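# Snap off alternate fruitlets from the branch tip

## Task

Starting from the tip of the branch and counting toward its base, break off fruitlets number 1, 3, 5 and every other one after that, and get each of them onto the mat underneath (letting them fall from the branch onto it is fine). Every even-numbered fruitlet must stay attached to the branch. Striking any fruitlet hard or clamping one at full grip force may fail the goal, and the result must hold without the robot holding anything in place at the end.

## Robot and tools

ROBOT AND FRAME. One arm with a two-finger gripper. The scene frame has its origin on the table surface straight below the arm base, +z up, and +y to the left when facing along +x. The base may sit tilted relative to the table. In the gripper's own axes the fingers point along +x and close along y. end_effector_position is the midpoint between the finger pads, roughly 3 to 4 cm short of the fingertips. The reported hand position may be off, more so at long reach.

execute_actions(actions). actions is a list of actions. Each action is a table of 0 to 15 rows, one row per control step of 1/30 s; a table shorter than 15 rows repeats its final row for the remaining steps. Every row holds 7 numbers in [-1, 1]: dx, dy, dz, rx, ry, rz, opening. The first six are an offset, not a pose: they are measured in the gripper's own axes from the gripper pose measured when the action began (for a call's first action, the last pose a result showed in this scene). Each row counts from that same start, not from the row before it. A value of 1.0 equals 0.6 m or 180 degrees; rx, ry, rz form one rotation vector. opening is absolute: +1 is fully open (0.088 m), empty fingers touch near -0.80, and values down to -1 close no further. Closing fully from open takes at least about 0.5 s. An empty list moves nothing and just returns state and images.

move(target, speed, blocking). target is one 7-number row laid out as above: an offset in gripper axes from the pose in this scene's latest result that reports one, plus an absolute opening, sent when the move begins. The gripper follows a straight path lasting 0.5 to 10 s (cut off at 10 s) and turns the shorter way. speed is the path's top speed in m/s, 0.002 to 0.5, default 0.25; rotation is capped at twice that in rad/s. The path ignores obstacles, and the real gripper may lag, stray, or exceed speed, especially with the arm near full extension. Faster contact means a harder hit, and aiming further beyond the contact point presses harder. The result adds a move: line giving the ending (done near target, or off_target, moving, held, fault), the limits that acted (paced: the sent pose was clipped; held: a check blocked some steps, after which the arm may speed up well beyond speed) and the distance left to target. With blocking=false the result comes after 0.5 s while motion continues; until a result shows the move has ended, further moves and execute_actions are refused, so call wait or stop first.

wait(seconds), 0 to 10: lets time run with the last command held; it returns early if a running move finishes. stop(): brakes a running move, needing more distance when fast; fingers keep moving. zoom_image(camera, region): enlarges [x0, y0, x1, y1] pixels (origin top-left, at most 504 by 504) of the latest image from cam_head_left, cam_head_right, cam_high, cam_low or cam_wrist. show_instructions(): shows the scene's reference images. finished_scene(scene): ends scene 1 or 2 permanently after the last command has been held, reports success and gives the next task. Replying with no tool call ends all remaining scenes.

CONTROL DETAILS. Each step the commanded pose is clipped to within 70 mm and 16 degrees of the measured pose; damped inverse kinematics then favours position over orientation. After an action the arm travels at most to the last clipped pose, so long offsets need further commands. Hand target in a result is the pose currently being driven toward. Joint friction can leave the gripper short or slightly tilted, and tiny moves may not happen; check the pose after each move and correct tilt. A pose unreachable line means the clearance check (which treats any mount block or post as arm) altered or blocked the command.

RESULT LINES. The state gives end_effector_position (m), end_effector_quat_wxyz and linear and angular velocities in the scene frame. Joint positions and velocities list waist, shoulder, elbow, wrist pitch, wrist yaw, wrist roll (rad), then the pad gap (m). Ranges: waist -3.054 to 3.054, shoulder 0 to 3.142, elbow 0 to 2.356, wrist pitch and wrist yaw -1.571 to 1.571, wrist roll -3.142 to 3.142. grip_measured is the finger opening on the command scale; it may carry a constant error up to about 1 mm and reads up to about 3 mm (0.061) narrow when squeezing something hard. To hold, command below grip_measured: around 0.07 below is firm, less is gentler. Parts thinner than about 3 mm get proportionally less force. Pad force limit is roughly 34 to 49 N, with a brief spike at first touch. Camera calibration lines give K, distortion and T_world_to_cam per camera; fixed cameras may be off by up to about 2.3 degrees and 9 mm.

FAULTS AND CAUTIONS. If contact torque hits a joint's load limit (waist 17.8, shoulder 22, elbow 22, wrist pitch 5.8, wrist yaw 5.78, wrist roll 5.42 N m, held weight included), the arm halts 10 s and drops the rest of the call. Holding loads heats motors: MOTOR HOT appears from 50 °C; at 95 °C an OVER-TEMPERATURE FAULT holds the arm, and if it does not cool within 30 to 60 s power is cut and the arm goes limp. The simulation keeps running while you compose replies. Avoid dropping or knocking anything off the table, slamming or hard-pushing fruitlets, and squeezing them at full force; snap them gently and let them fall onto the mat. Loose items may occasionally be nudged by outside disturbances.

Each tool is called after "Call:" by a JSON object that holds its "method" and its "body".

Reference images:

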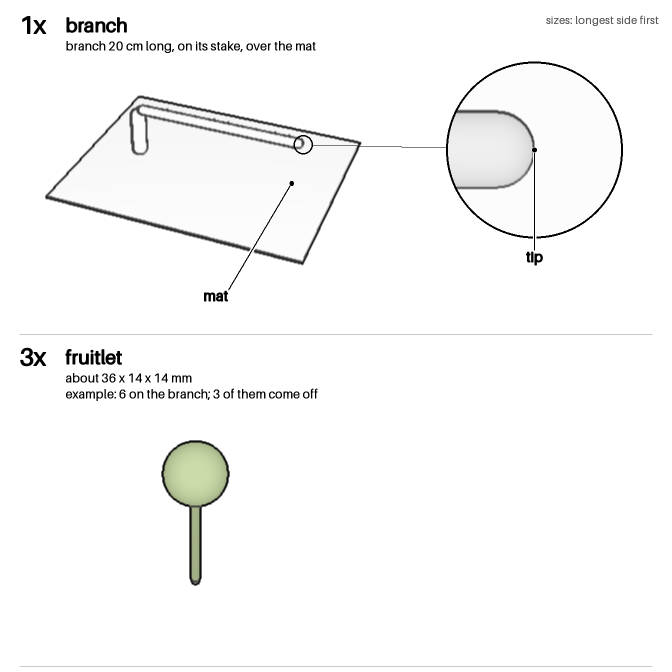

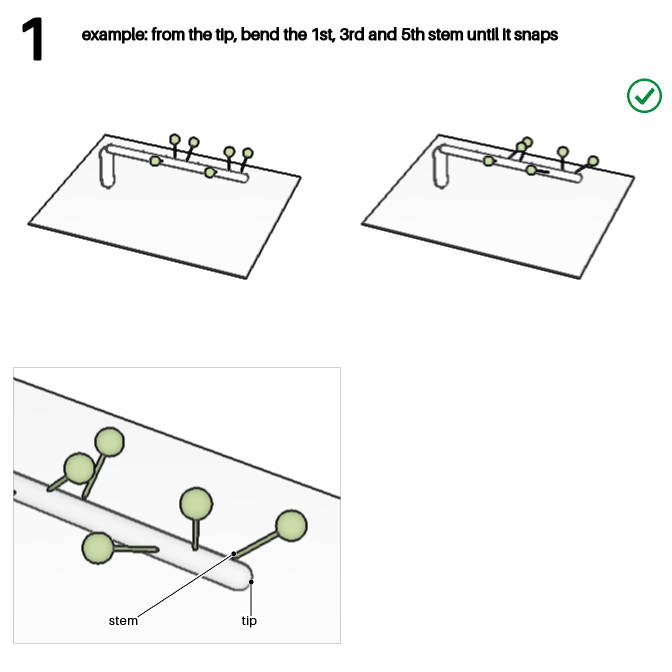

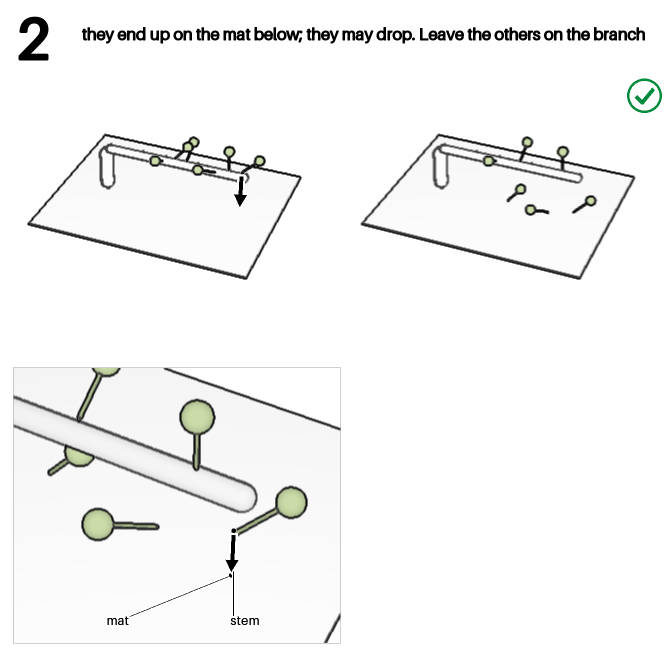

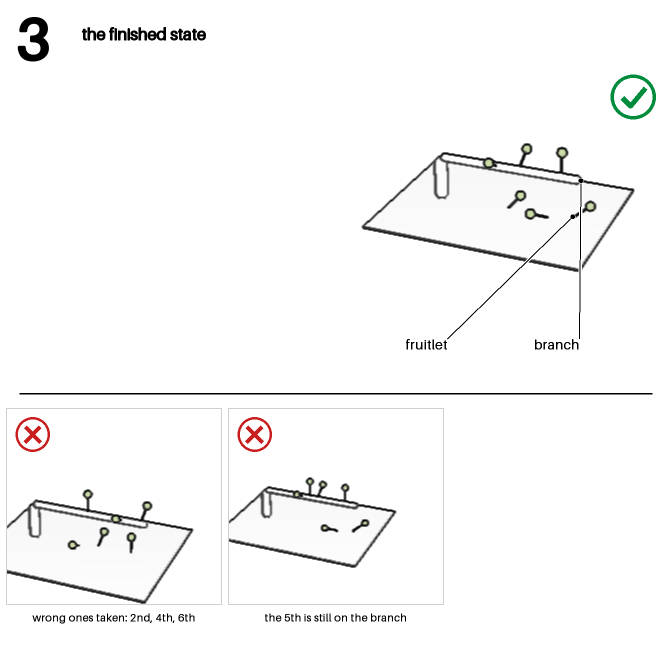

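## Session

Call:
{"method": "execute_actions", "body": {"actions": []}}

Scene clock: 0.00 s.
end_effector_position=(+0.2806, +0.5097, +0.1454) grip_measured=-0.039 end_effector_quat_wxyz=(+0.687, +0.230, +0.686, -0.065) end_effector_velocity=(-0.001, -0.002, -0.001) end_effector_angular_velocity=(-0.003, +0.013, -0.014)
Joint positions: [ 0.642  1.844  2.261 -1.168 -0.704  1.41   0.037]
Joint velocities: [-0.002 -0.002 -0.007 -0.007 -0.007  0.007 -0.   ]
Motor temperatures (°C, as the motors report them): [21 21 19 20 19 22]
Heat: hottest wrist roll 22 °C (+0.0 °C/min).
Hand target: +0.281, +0.510, +0.145; +0.687, +0.230, +0.686, -0.065

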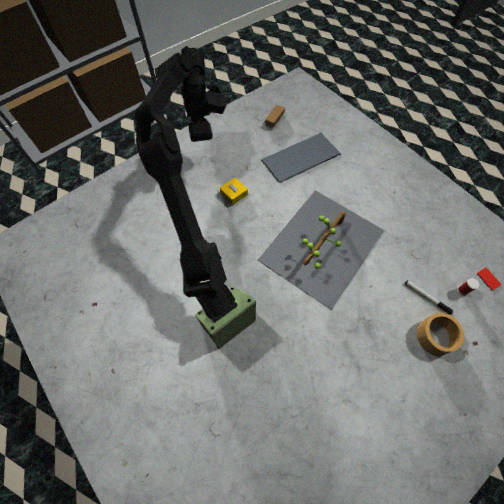

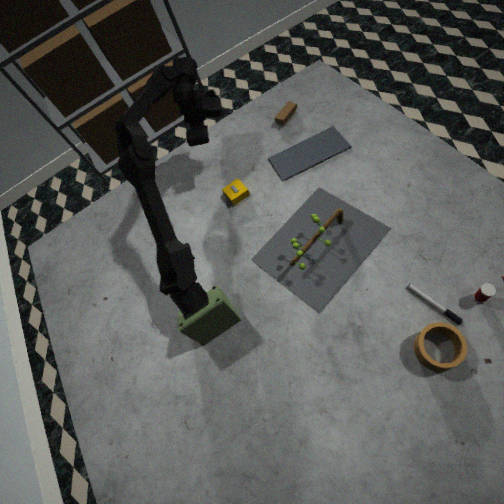

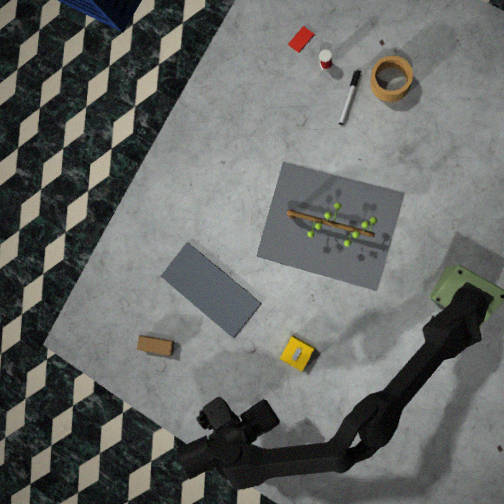

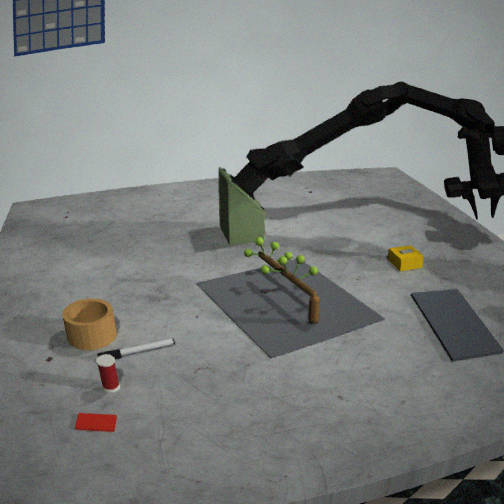

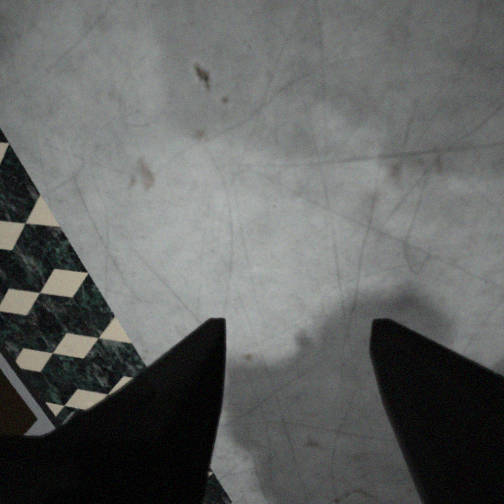

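Call:
{"method": "zoom_image", "body": {"camera": "cam_high", "region": [270, 170, 400, 280]}}

Call:
{"method": "zoom_image", "body": {"camera": "cam_low", "region": [220, 220, 350, 340]}}

Call:
{"method": "zoom_image", "body": {"camera": "cam_head_left", "region": [280, 195, 370, 285]}}

Region (270, 170, 400, 280) of cam_high's 504x504 image, scaled by 3.877, with more detail than that image has; it fills the top 426 rows of this view, and the rest is white.

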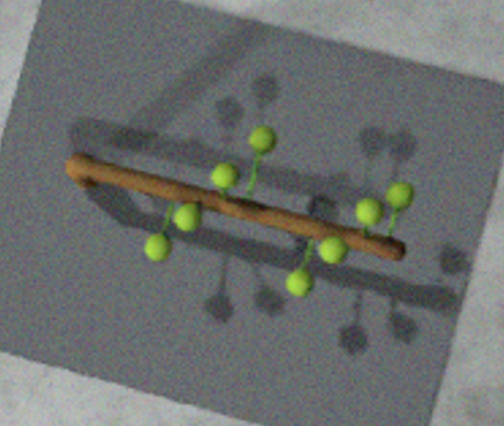

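Region (220, 220, 350, 340) of cam_low's 504x504 image, scaled by 3.877, with more detail than that image has; it fills the top 465 rows of this view, and the rest is white.

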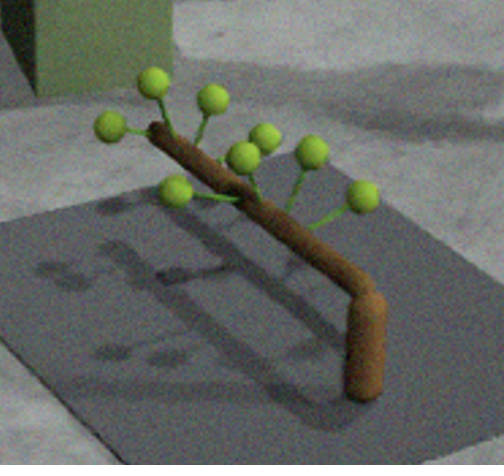

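Region (280, 195, 370, 285) of cam_head_left's 504x504 image, scaled by 5.600, with more detail than that image has.

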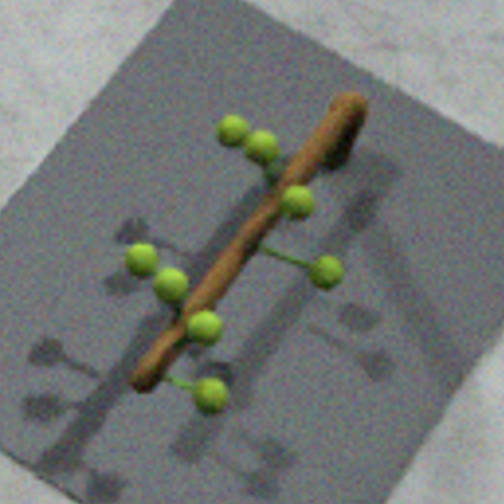

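Call:
{"method": "move", "body": {"target": [-0.298,-0.653,0.378,0.283,-0.045,-0.06,-1], "speed": 0.4}}

Scene clock: 41.70 s.
end_effector_position=(+0.3161, +0.0327, +0.2161) grip_measured=-0.813 end_effector_quat_wxyz=(+0.556, +0.432, +0.565, -0.431) end_effector_velocity=(-0.001, -0.004, -0.002) end_effector_angular_velocity=(+0.004, +0.016, -0.023)
Joint positions: [-0.472  2.052  1.513 -1.472 -0.694  0.679  0.   ]
Joint velocities: [-0.002  0.017  0.002 -0.007  0.007  0.007  0.   ]
Motor temperatures (°C, as the motors report them): [23 29 21 21 19 22]
Heat: hottest shoulder 29 °C (+10.1 °C/min).
Hand target: +0.317, +0.030, +0.217; +0.556, +0.432, +0.564, -0.433
Off the commanded pose: 0.006 m, 1 deg.
move: done
camera_calibration (this result's frames):
cam_wrist: T_world_to_cam=[[-0.962719, -0.270369, -0.00857959, 0.329177], [-0.25761, 0.906689, 0.333993, 0.0150694], [-0.0825223, 0.323752, -0.942536, 0.294915], [0, 0, 0, 1]] pos_world=[0.345124, -0.0201432, 0.27576]

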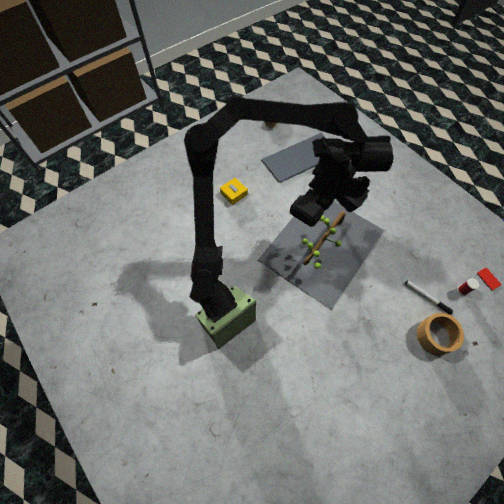

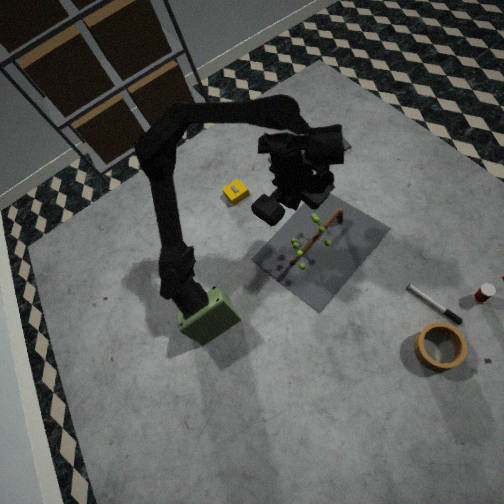

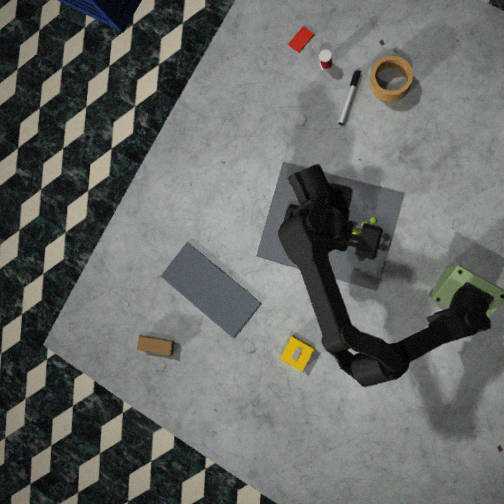

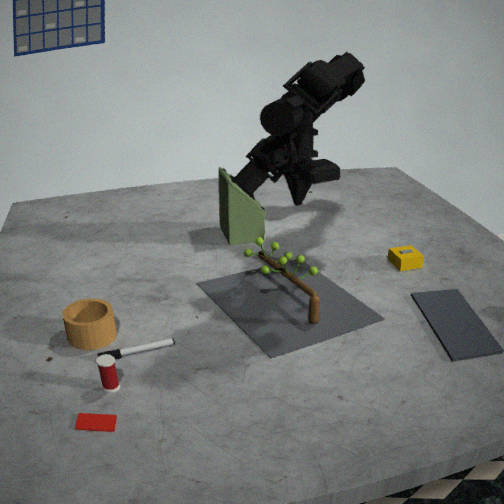

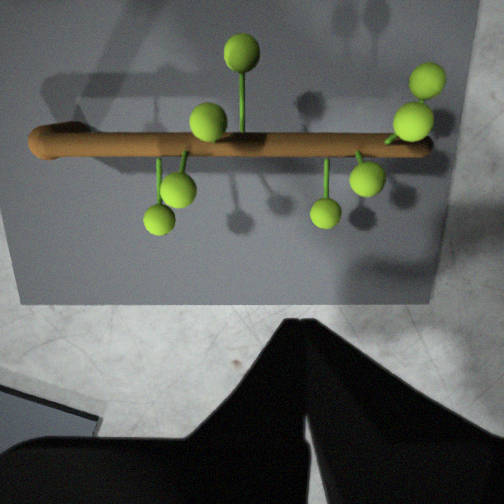

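Call:
{"method": "move", "body": {"target": [0.093,-0.095,0.127,0,0,0,-1]}}

Scene clock: 94.77 s.
end_effector_position=(+0.2827, -0.0512, +0.1616) grip_measured=-0.813 end_effector_quat_wxyz=(+0.560, +0.430, +0.565, -0.428) end_effector_velocity=(+0.001, -0.004, -0.002) end_effector_angular_velocity=(+0.002, -0.015, +0.021)
Joint positions: [-0.57   2.176  1.262 -1.16  -0.651  0.563  0.   ]
Joint velocities: [-0.007  0.007 -0.007  0.022 -0.007 -0.022  0.   ]
Motor temperatures (°C, as the motors report them): [27 25 22 21 19 22]
Heat: hottest waist 27 °C (-2.0 °C/min).
Hand target: +0.280, -0.054, +0.159; +0.556, +0.432, +0.565, -0.431
Off the commanded pose: 0.005 m, 1 deg.
move: done
camera_calibration (this result's frames):
cam_wrist: T_world_to_cam=[[-0.960309, -0.278624, -0.0132256, 0.27352], [-0.267199, 0.90525, 0.330344, 0.104003], [-0.0800691, 0.320766, -0.943768, 0.267226], [0, 0, 0, 1]] pos_world=[0.311849, -0.103656, 0.22146]

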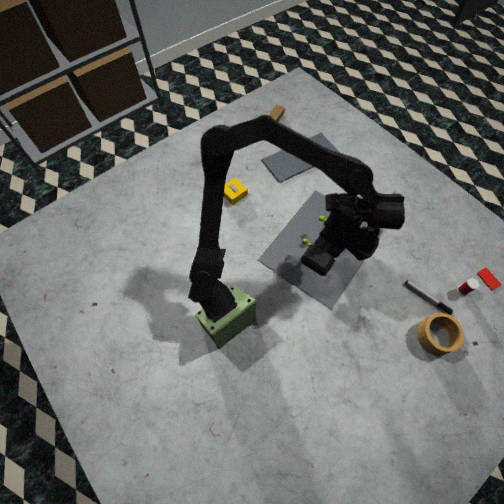

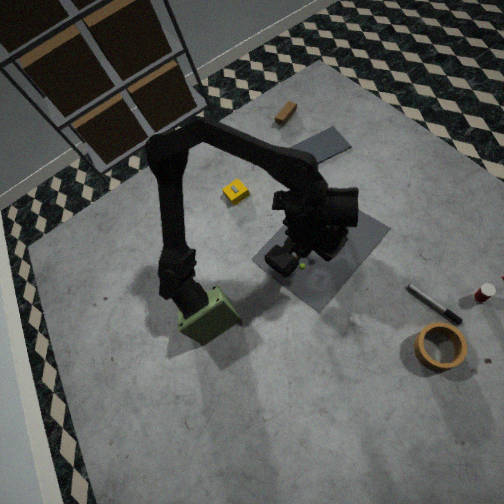

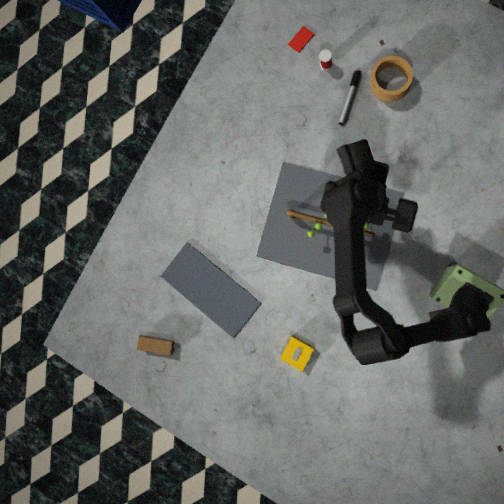

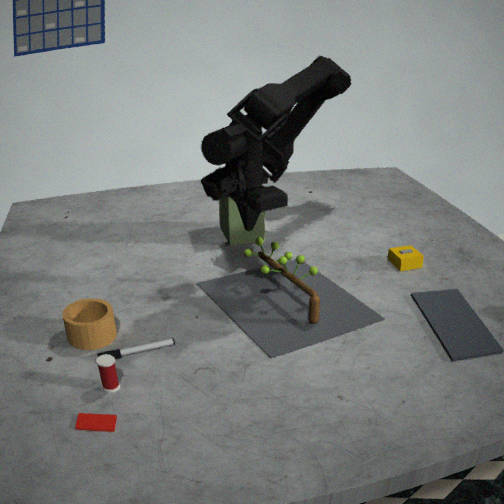

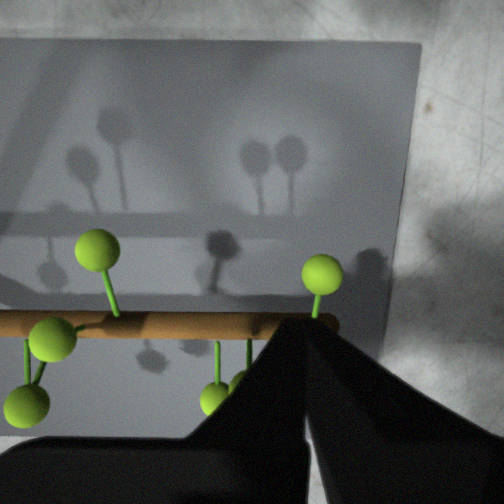

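Call:
{"method": "move", "body": {"target": [0.045,-0.028,0.008,0,0,0,-1], "speed": 0.1}}

Call:
{"method": "zoom_image", "body": {"camera": "cam_low", "region": [200, 180, 340, 300]}}

Scene clock: 118.13 s.
end_effector_position=(+0.2696, -0.0597, +0.1377) grip_measured=-0.813 end_effector_quat_wxyz=(+0.564, +0.426, +0.563, -0.427) end_effector_velocity=(-0.001, -0.001, -0.002) end_effector_angular_velocity=(+0.002, -0.011, -0.005)
Joint positions: [-0.561  2.177  1.149 -1.03  -0.651  0.572  0.   ]
Joint velocities: [-0.002 -0.002 -0.017  0.022 -0.007  0.007  0.   ]
Motor temperatures (°C, as the motors report them): [27 25 21 21 19 22]
Heat: hottest waist 27 °C (+0.0 °C/min).
Hand target: +0.268, -0.060, +0.135; +0.560, +0.430, +0.565, -0.428
Off the commanded pose: 0.004 m, 1 deg.
move: done
camera_calibration (this result's frames):
cam_wrist: T_world_to_cam=[[-0.957945, -0.28661, -0.0139893, 0.257174], [-0.275736, 0.905917, 0.321378, 0.119651], [-0.0794369, 0.31172, -0.946848, 0.246052], [0, 0, 0, 1]] pos_world=[0.298896, -0.111384, 0.198118]

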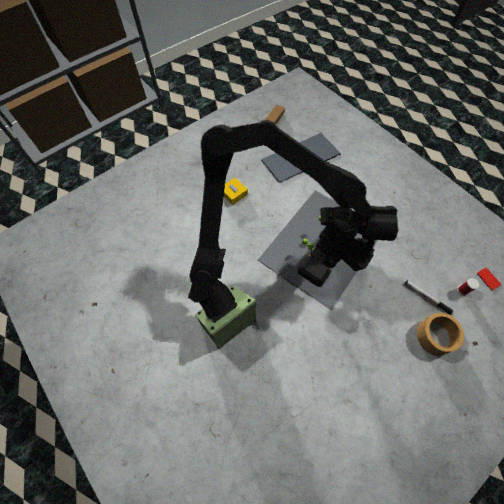

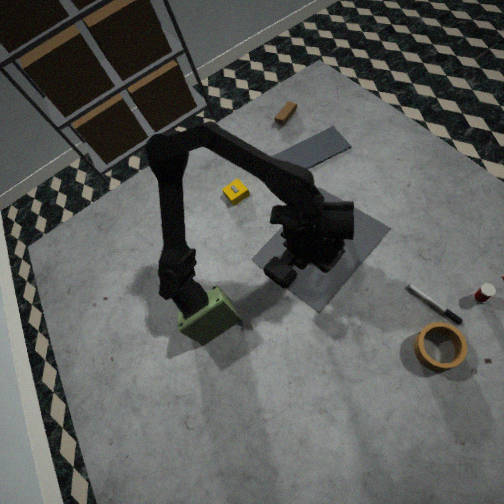

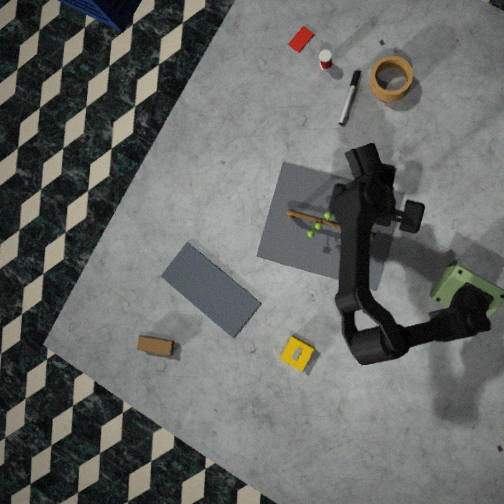

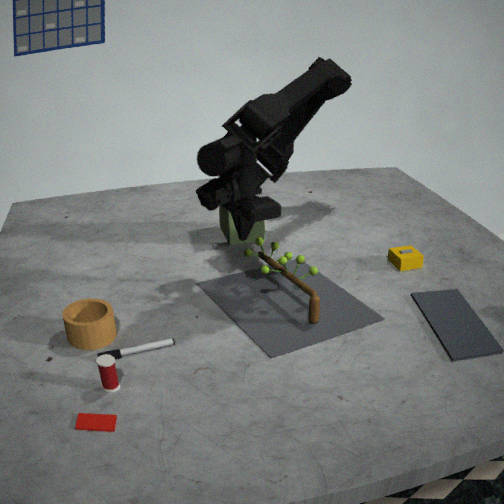

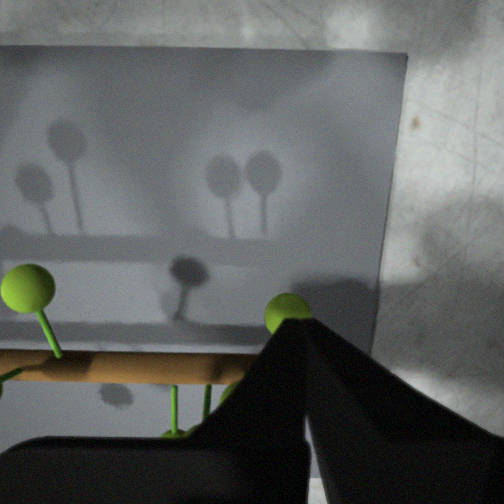

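Region (200, 180, 340, 300) of cam_low's 504x504 image, scaled by 3.600, with more detail than that image has; it fills the top 432 rows of this view, and the rest is white.

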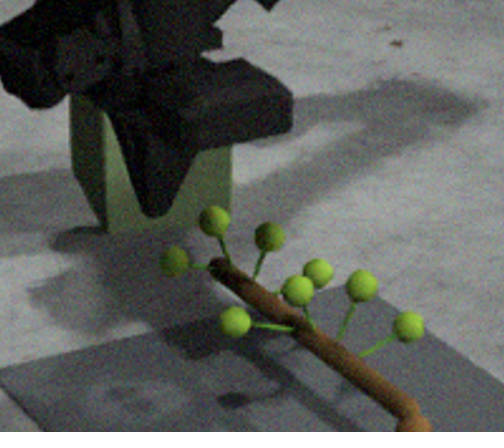

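Call:
{"method": "move", "body": {"target": [0.07,0.002,-0.006,0,0,0,-1], "speed": 0.02}}

Call:
{"method": "zoom_image", "body": {"camera": "cam_low", "region": [200, 180, 340, 300]}}

Scene clock: 130.60 s.
end_effector_position=(+0.2737, -0.0592, +0.1012) grip_measured=-0.813 end_effector_quat_wxyz=(+0.575, +0.419, +0.558, -0.428) end_effector_velocity=(+0.001, +0.004, +0.002) end_effector_angular_velocity=(+0.019, -0.013, +0.005)
Joint positions: [-0.477  2.19   1.054 -0.832 -0.677  0.676  0.   ]
Joint velocities: [-0.002 -0.007 -0.002 -0.007 -0.022 -0.007  0.   ]
Motor temperatures (°C, as the motors report them): [27 25 21 21 19 22]
Heat: hottest waist 27 °C (+1.0 °C/min).
Hand target: +0.270, -0.056, +0.096; +0.565, +0.426, +0.563, -0.427
Off the commanded pose: 0.008 m, 2 deg.
move: done
camera_calibration (this result's frames):
cam_wrist: T_world_to_cam=[[-0.954445, -0.297777, -0.0190909, 0.259631], [-0.289735, 0.909569, 0.297891, 0.13852], [-0.0713405, 0.289852, -0.954409, 0.208935], [0, 0, 0, 1]] pos_world=[0.302843, -0.109241, 0.163102]

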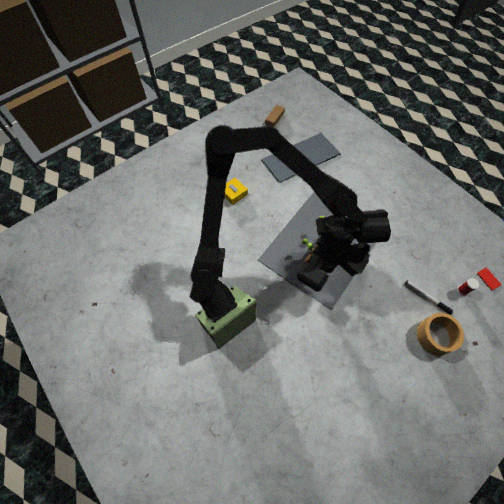

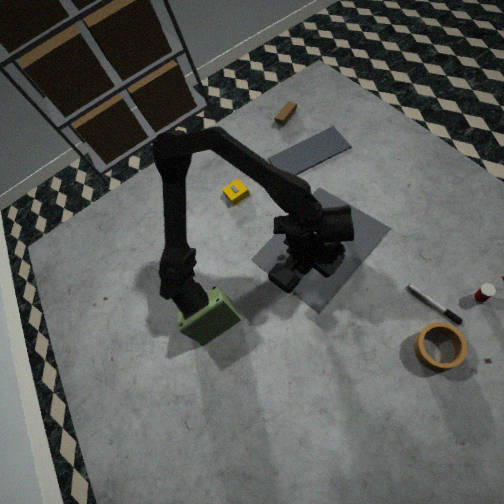

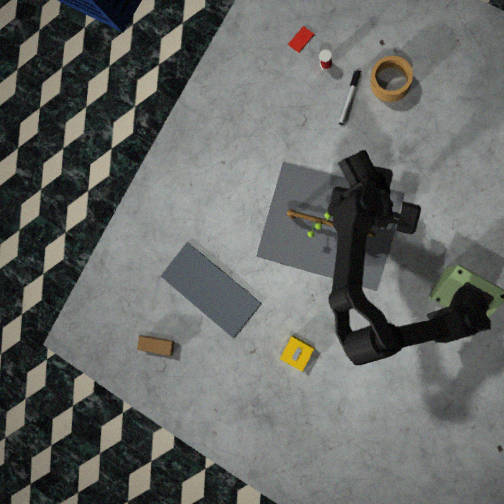

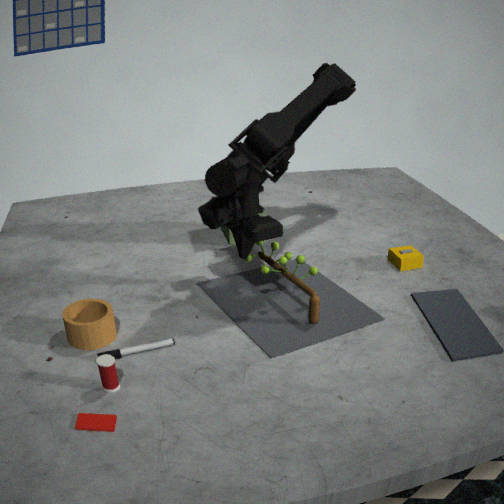

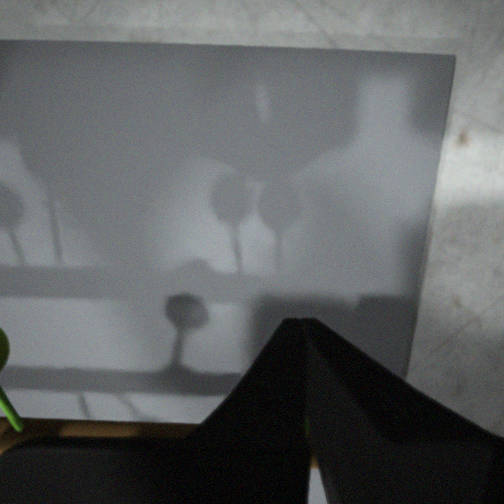

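Region (200, 180, 340, 300) of cam_low's 504x504 image, scaled by 3.600, with more detail than that image has; it fills the top 432 rows of this view, and the rest is white.

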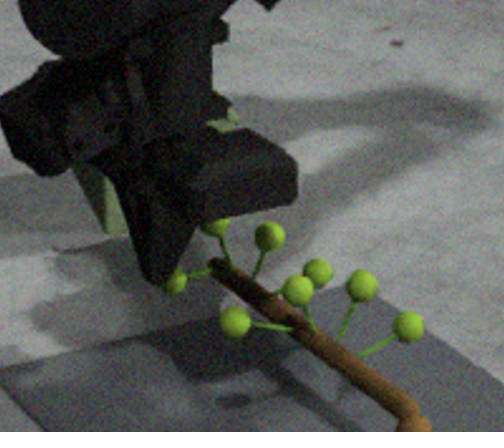

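Call:
{"method": "move", "body": {"target": [0.005,-0.045,0.0,0,0,0,-1], "speed": 0.02}}

Call:
{"method": "zoom_image", "body": {"camera": "cam_low", "region": [200, 200, 340, 320]}}

Scene clock: 144.47 s.
end_effector_position=(+0.2485, -0.0664, +0.0956) grip_measured=-0.813 end_effector_quat_wxyz=(+0.570, +0.421, +0.560, -0.428) end_effector_velocity=(+0.001, +0.002, -0.000) end_effector_angular_velocity=(+0.016, -0.017, +0.007)
Joint positions: [-0.522  2.185  0.968 -0.796 -0.662  0.62   0.   ]
Joint velocities: [-0.002 -0.002 -0.007  0.007 -0.022 -0.007  0.   ]
Motor temperatures (°C, as the motors report them): [26 25 21 21 19 22]
Heat: hottest waist 26 °C (-1.0 °C/min).
Hand target: +0.248, -0.067, +0.098; +0.575, +0.419, +0.558, -0.428
Off the commanded pose: 0.003 m, 1 deg.
move: done
camera_calibration (this result's frames):
cam_wrist: T_world_to_cam=[[-0.955845, -0.293449, -0.0157418, 0.233634], [-0.283897, 0.908243, 0.307405, 0.136987], [-0.0759101, 0.2983, -0.951449, 0.205367], [0, 0, 0, 1]] pos_world=[0.277797, -0.117119, 0.156964]

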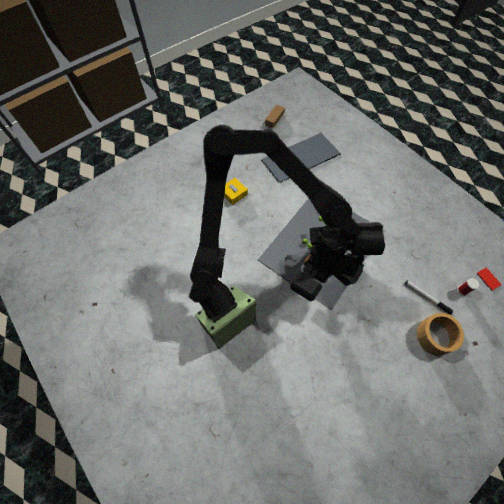

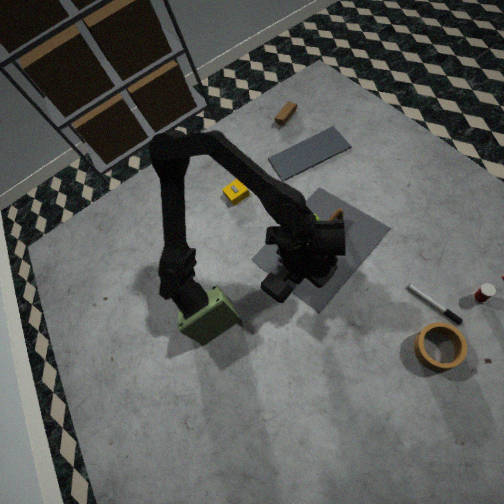

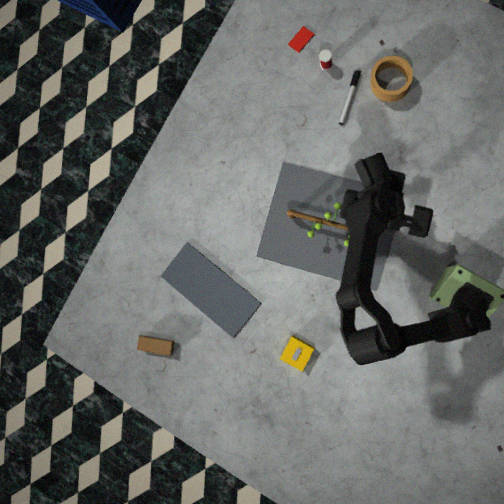

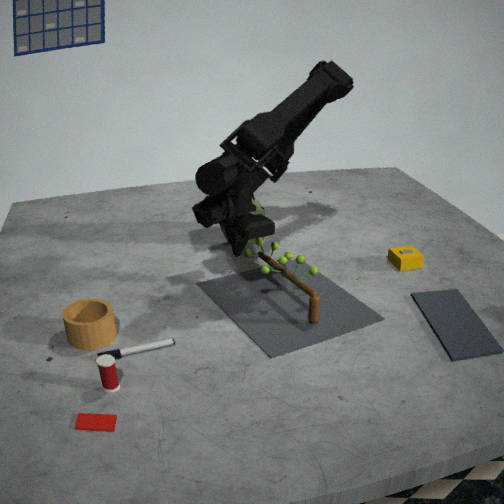

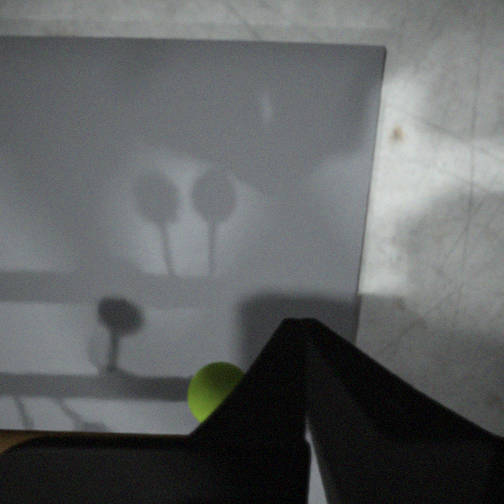

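Region (200, 200, 340, 320) of cam_low's 504x504 image, scaled by 3.600, with more detail than that image has; it fills the top 432 rows of this view, and the rest is white.

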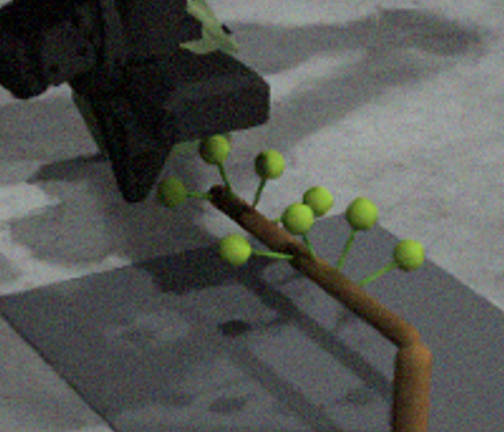

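Call:
{"method": "execute_actions", "body": {"actions": [[[-0.055,0,0,0,0,0,-1]],[[-0.01,0.053,-0.004,0,0,0,-1]],[[0,0,0,0,0,0,-1]]]}}

Call:
{"method": "move", "body": {"target": [0.06,0,0,0,0,0,-1], "speed": 0.02}}

Call:
{"method": "zoom_image", "body": {"camera": "cam_low", "region": [200, 200, 340, 320]}}

Scene clock: 164.33 s.
end_effector_position=(+0.2734, -0.0538, +0.1303) grip_measured=-0.813 end_effector_quat_wxyz=(+0.566, +0.422, +0.563, -0.429) end_effector_velocity=(-0.003, +0.003, +0.001) end_effector_angular_velocity=(+0.017, +0.007, +0.007)
Joint positions: [-0.527  2.166  1.134 -0.998 -0.659  0.61   0.   ]
Joint velocities: [-0.002 -0.002 -0.002 -0.022 -0.007 -0.022  0.   ]
Motor temperatures (°C, as the motors report them): [27 26 21 21 19 22]
Heat: hottest waist 27 °C (+0.0 °C/min).
Hand target: +0.273, -0.054, +0.130; +0.566, +0.422, +0.563, -0.429
Off the commanded pose: 0.000 m, 0 deg.
camera_calibration (this result's frames):
cam_wrist: T_world_to_cam=[[-0.957051, -0.289794, -0.00855114, 0.261343], [-0.277622, 0.907555, 0.31507, 0.119221], [-0.0835448, 0.303912, -0.94903, 0.238597], [0, 0, 0, 1]] pos_world=[0.303151, -0.104976, 0.191108]

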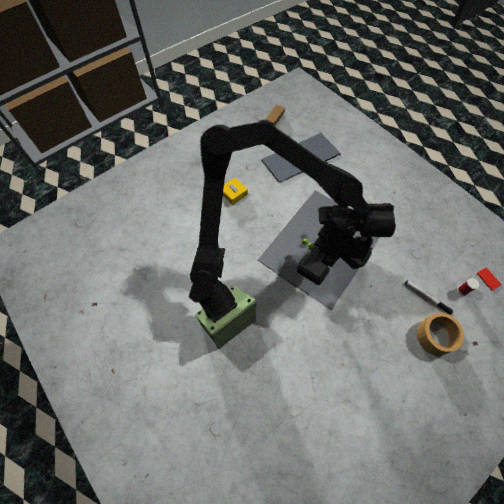

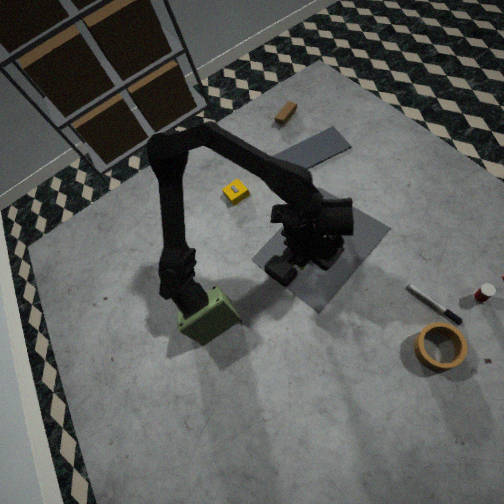

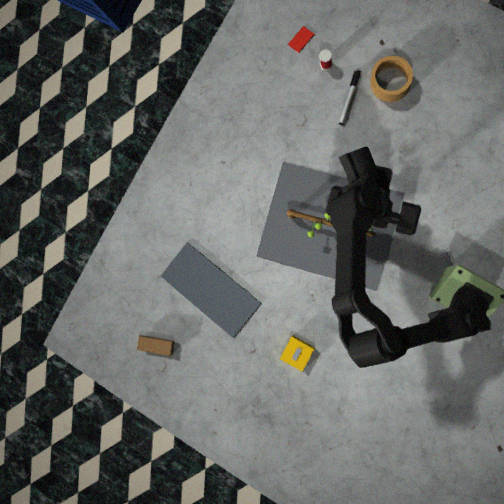

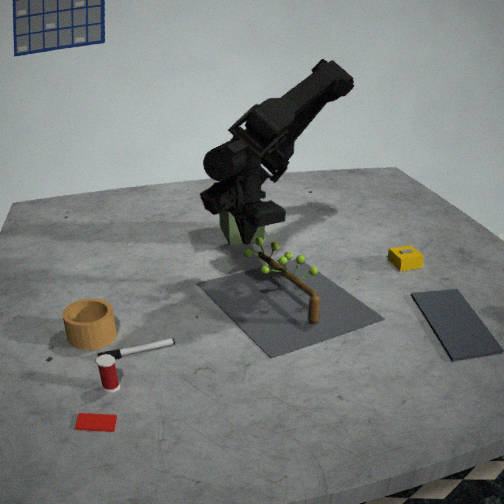

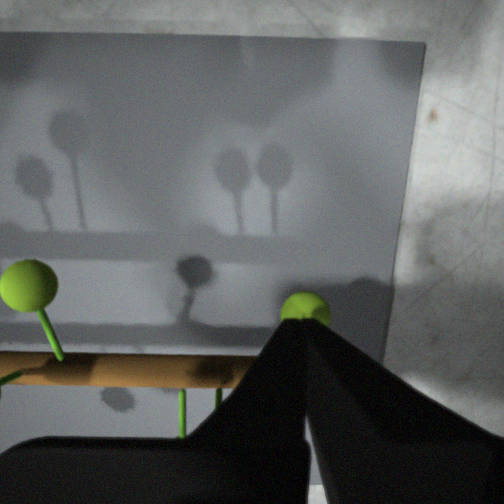

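Scene clock: 166.40 s.
end_effector_position=(+0.2759, -0.0539, +0.0978) grip_measured=-0.813 end_effector_quat_wxyz=(+0.572, +0.418, +0.561, -0.428) end_effector_velocity=(+0.002, +0.002, +0.001) end_effector_angular_velocity=(+0.015, -0.018, +0.011)
Joint positions: [-0.455  2.188  1.057 -0.833 -0.684  0.692  0.   ]
Joint velocities: [-0.002 -0.002 -0.002  0.007 -0.022 -0.007  0.   ]
Motor temperatures (°C, as the motors report them): [27 26 21 21 19 22]
Heat: hottest waist 27 °C (+0.0 °C/min).
Hand target: +0.274, -0.054, +0.094; +0.566, +0.422, +0.563, -0.429
Off the commanded pose: 0.004 m, 1 deg.
move: done
camera_calibration (this result's frames):
cam_wrist: T_world_to_cam=[[-0.954234, -0.298833, -0.0117013, 0.262473], [-0.288062, 0.907915, 0.304484, 0.134178], [-0.0803663, 0.29392, -0.952445, 0.206901], [0, 0, 0, 1]] pos_world=[0.30574, -0.104199, 0.159278]

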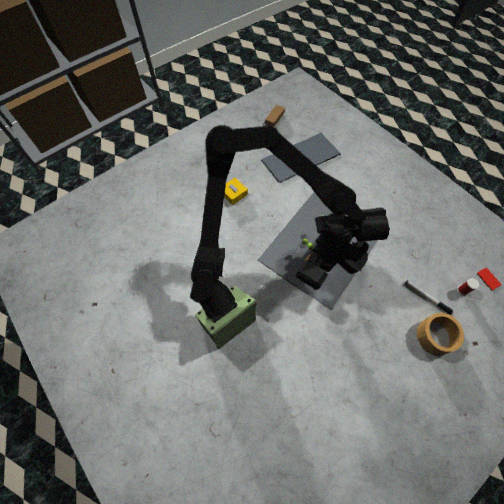

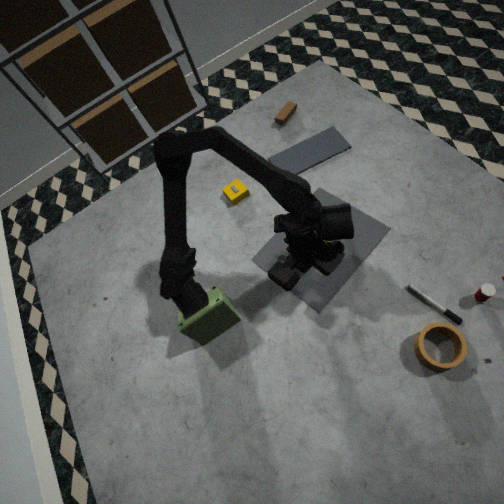

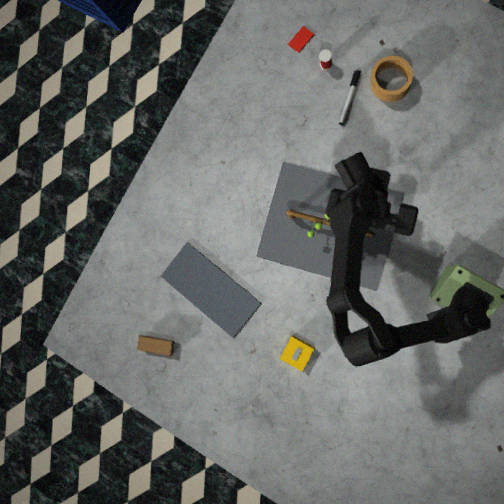

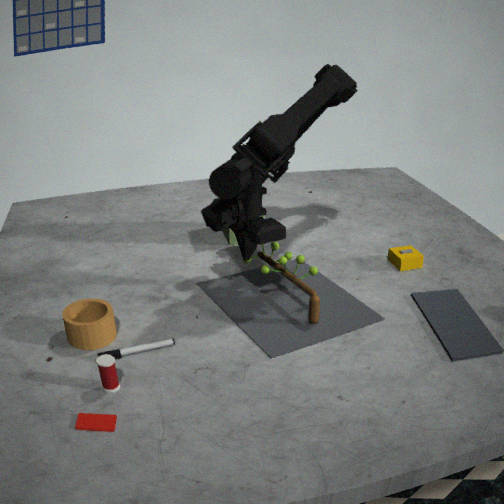

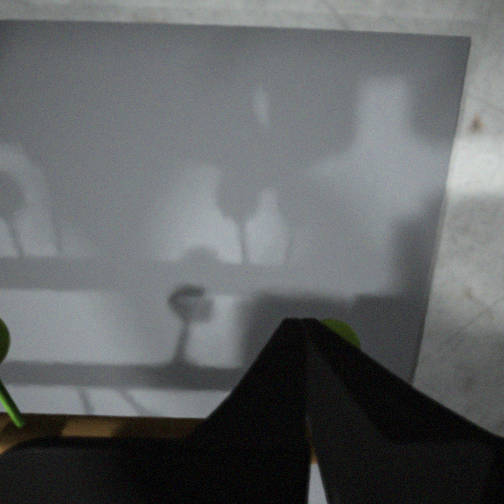

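Region (200, 200, 340, 320) of cam_low's 504x504 image, scaled by 3.600, with more detail than that image has; it fills the top 432 rows of this view, and the rest is white.

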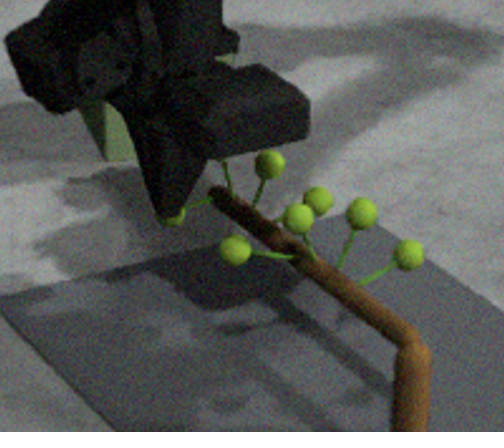

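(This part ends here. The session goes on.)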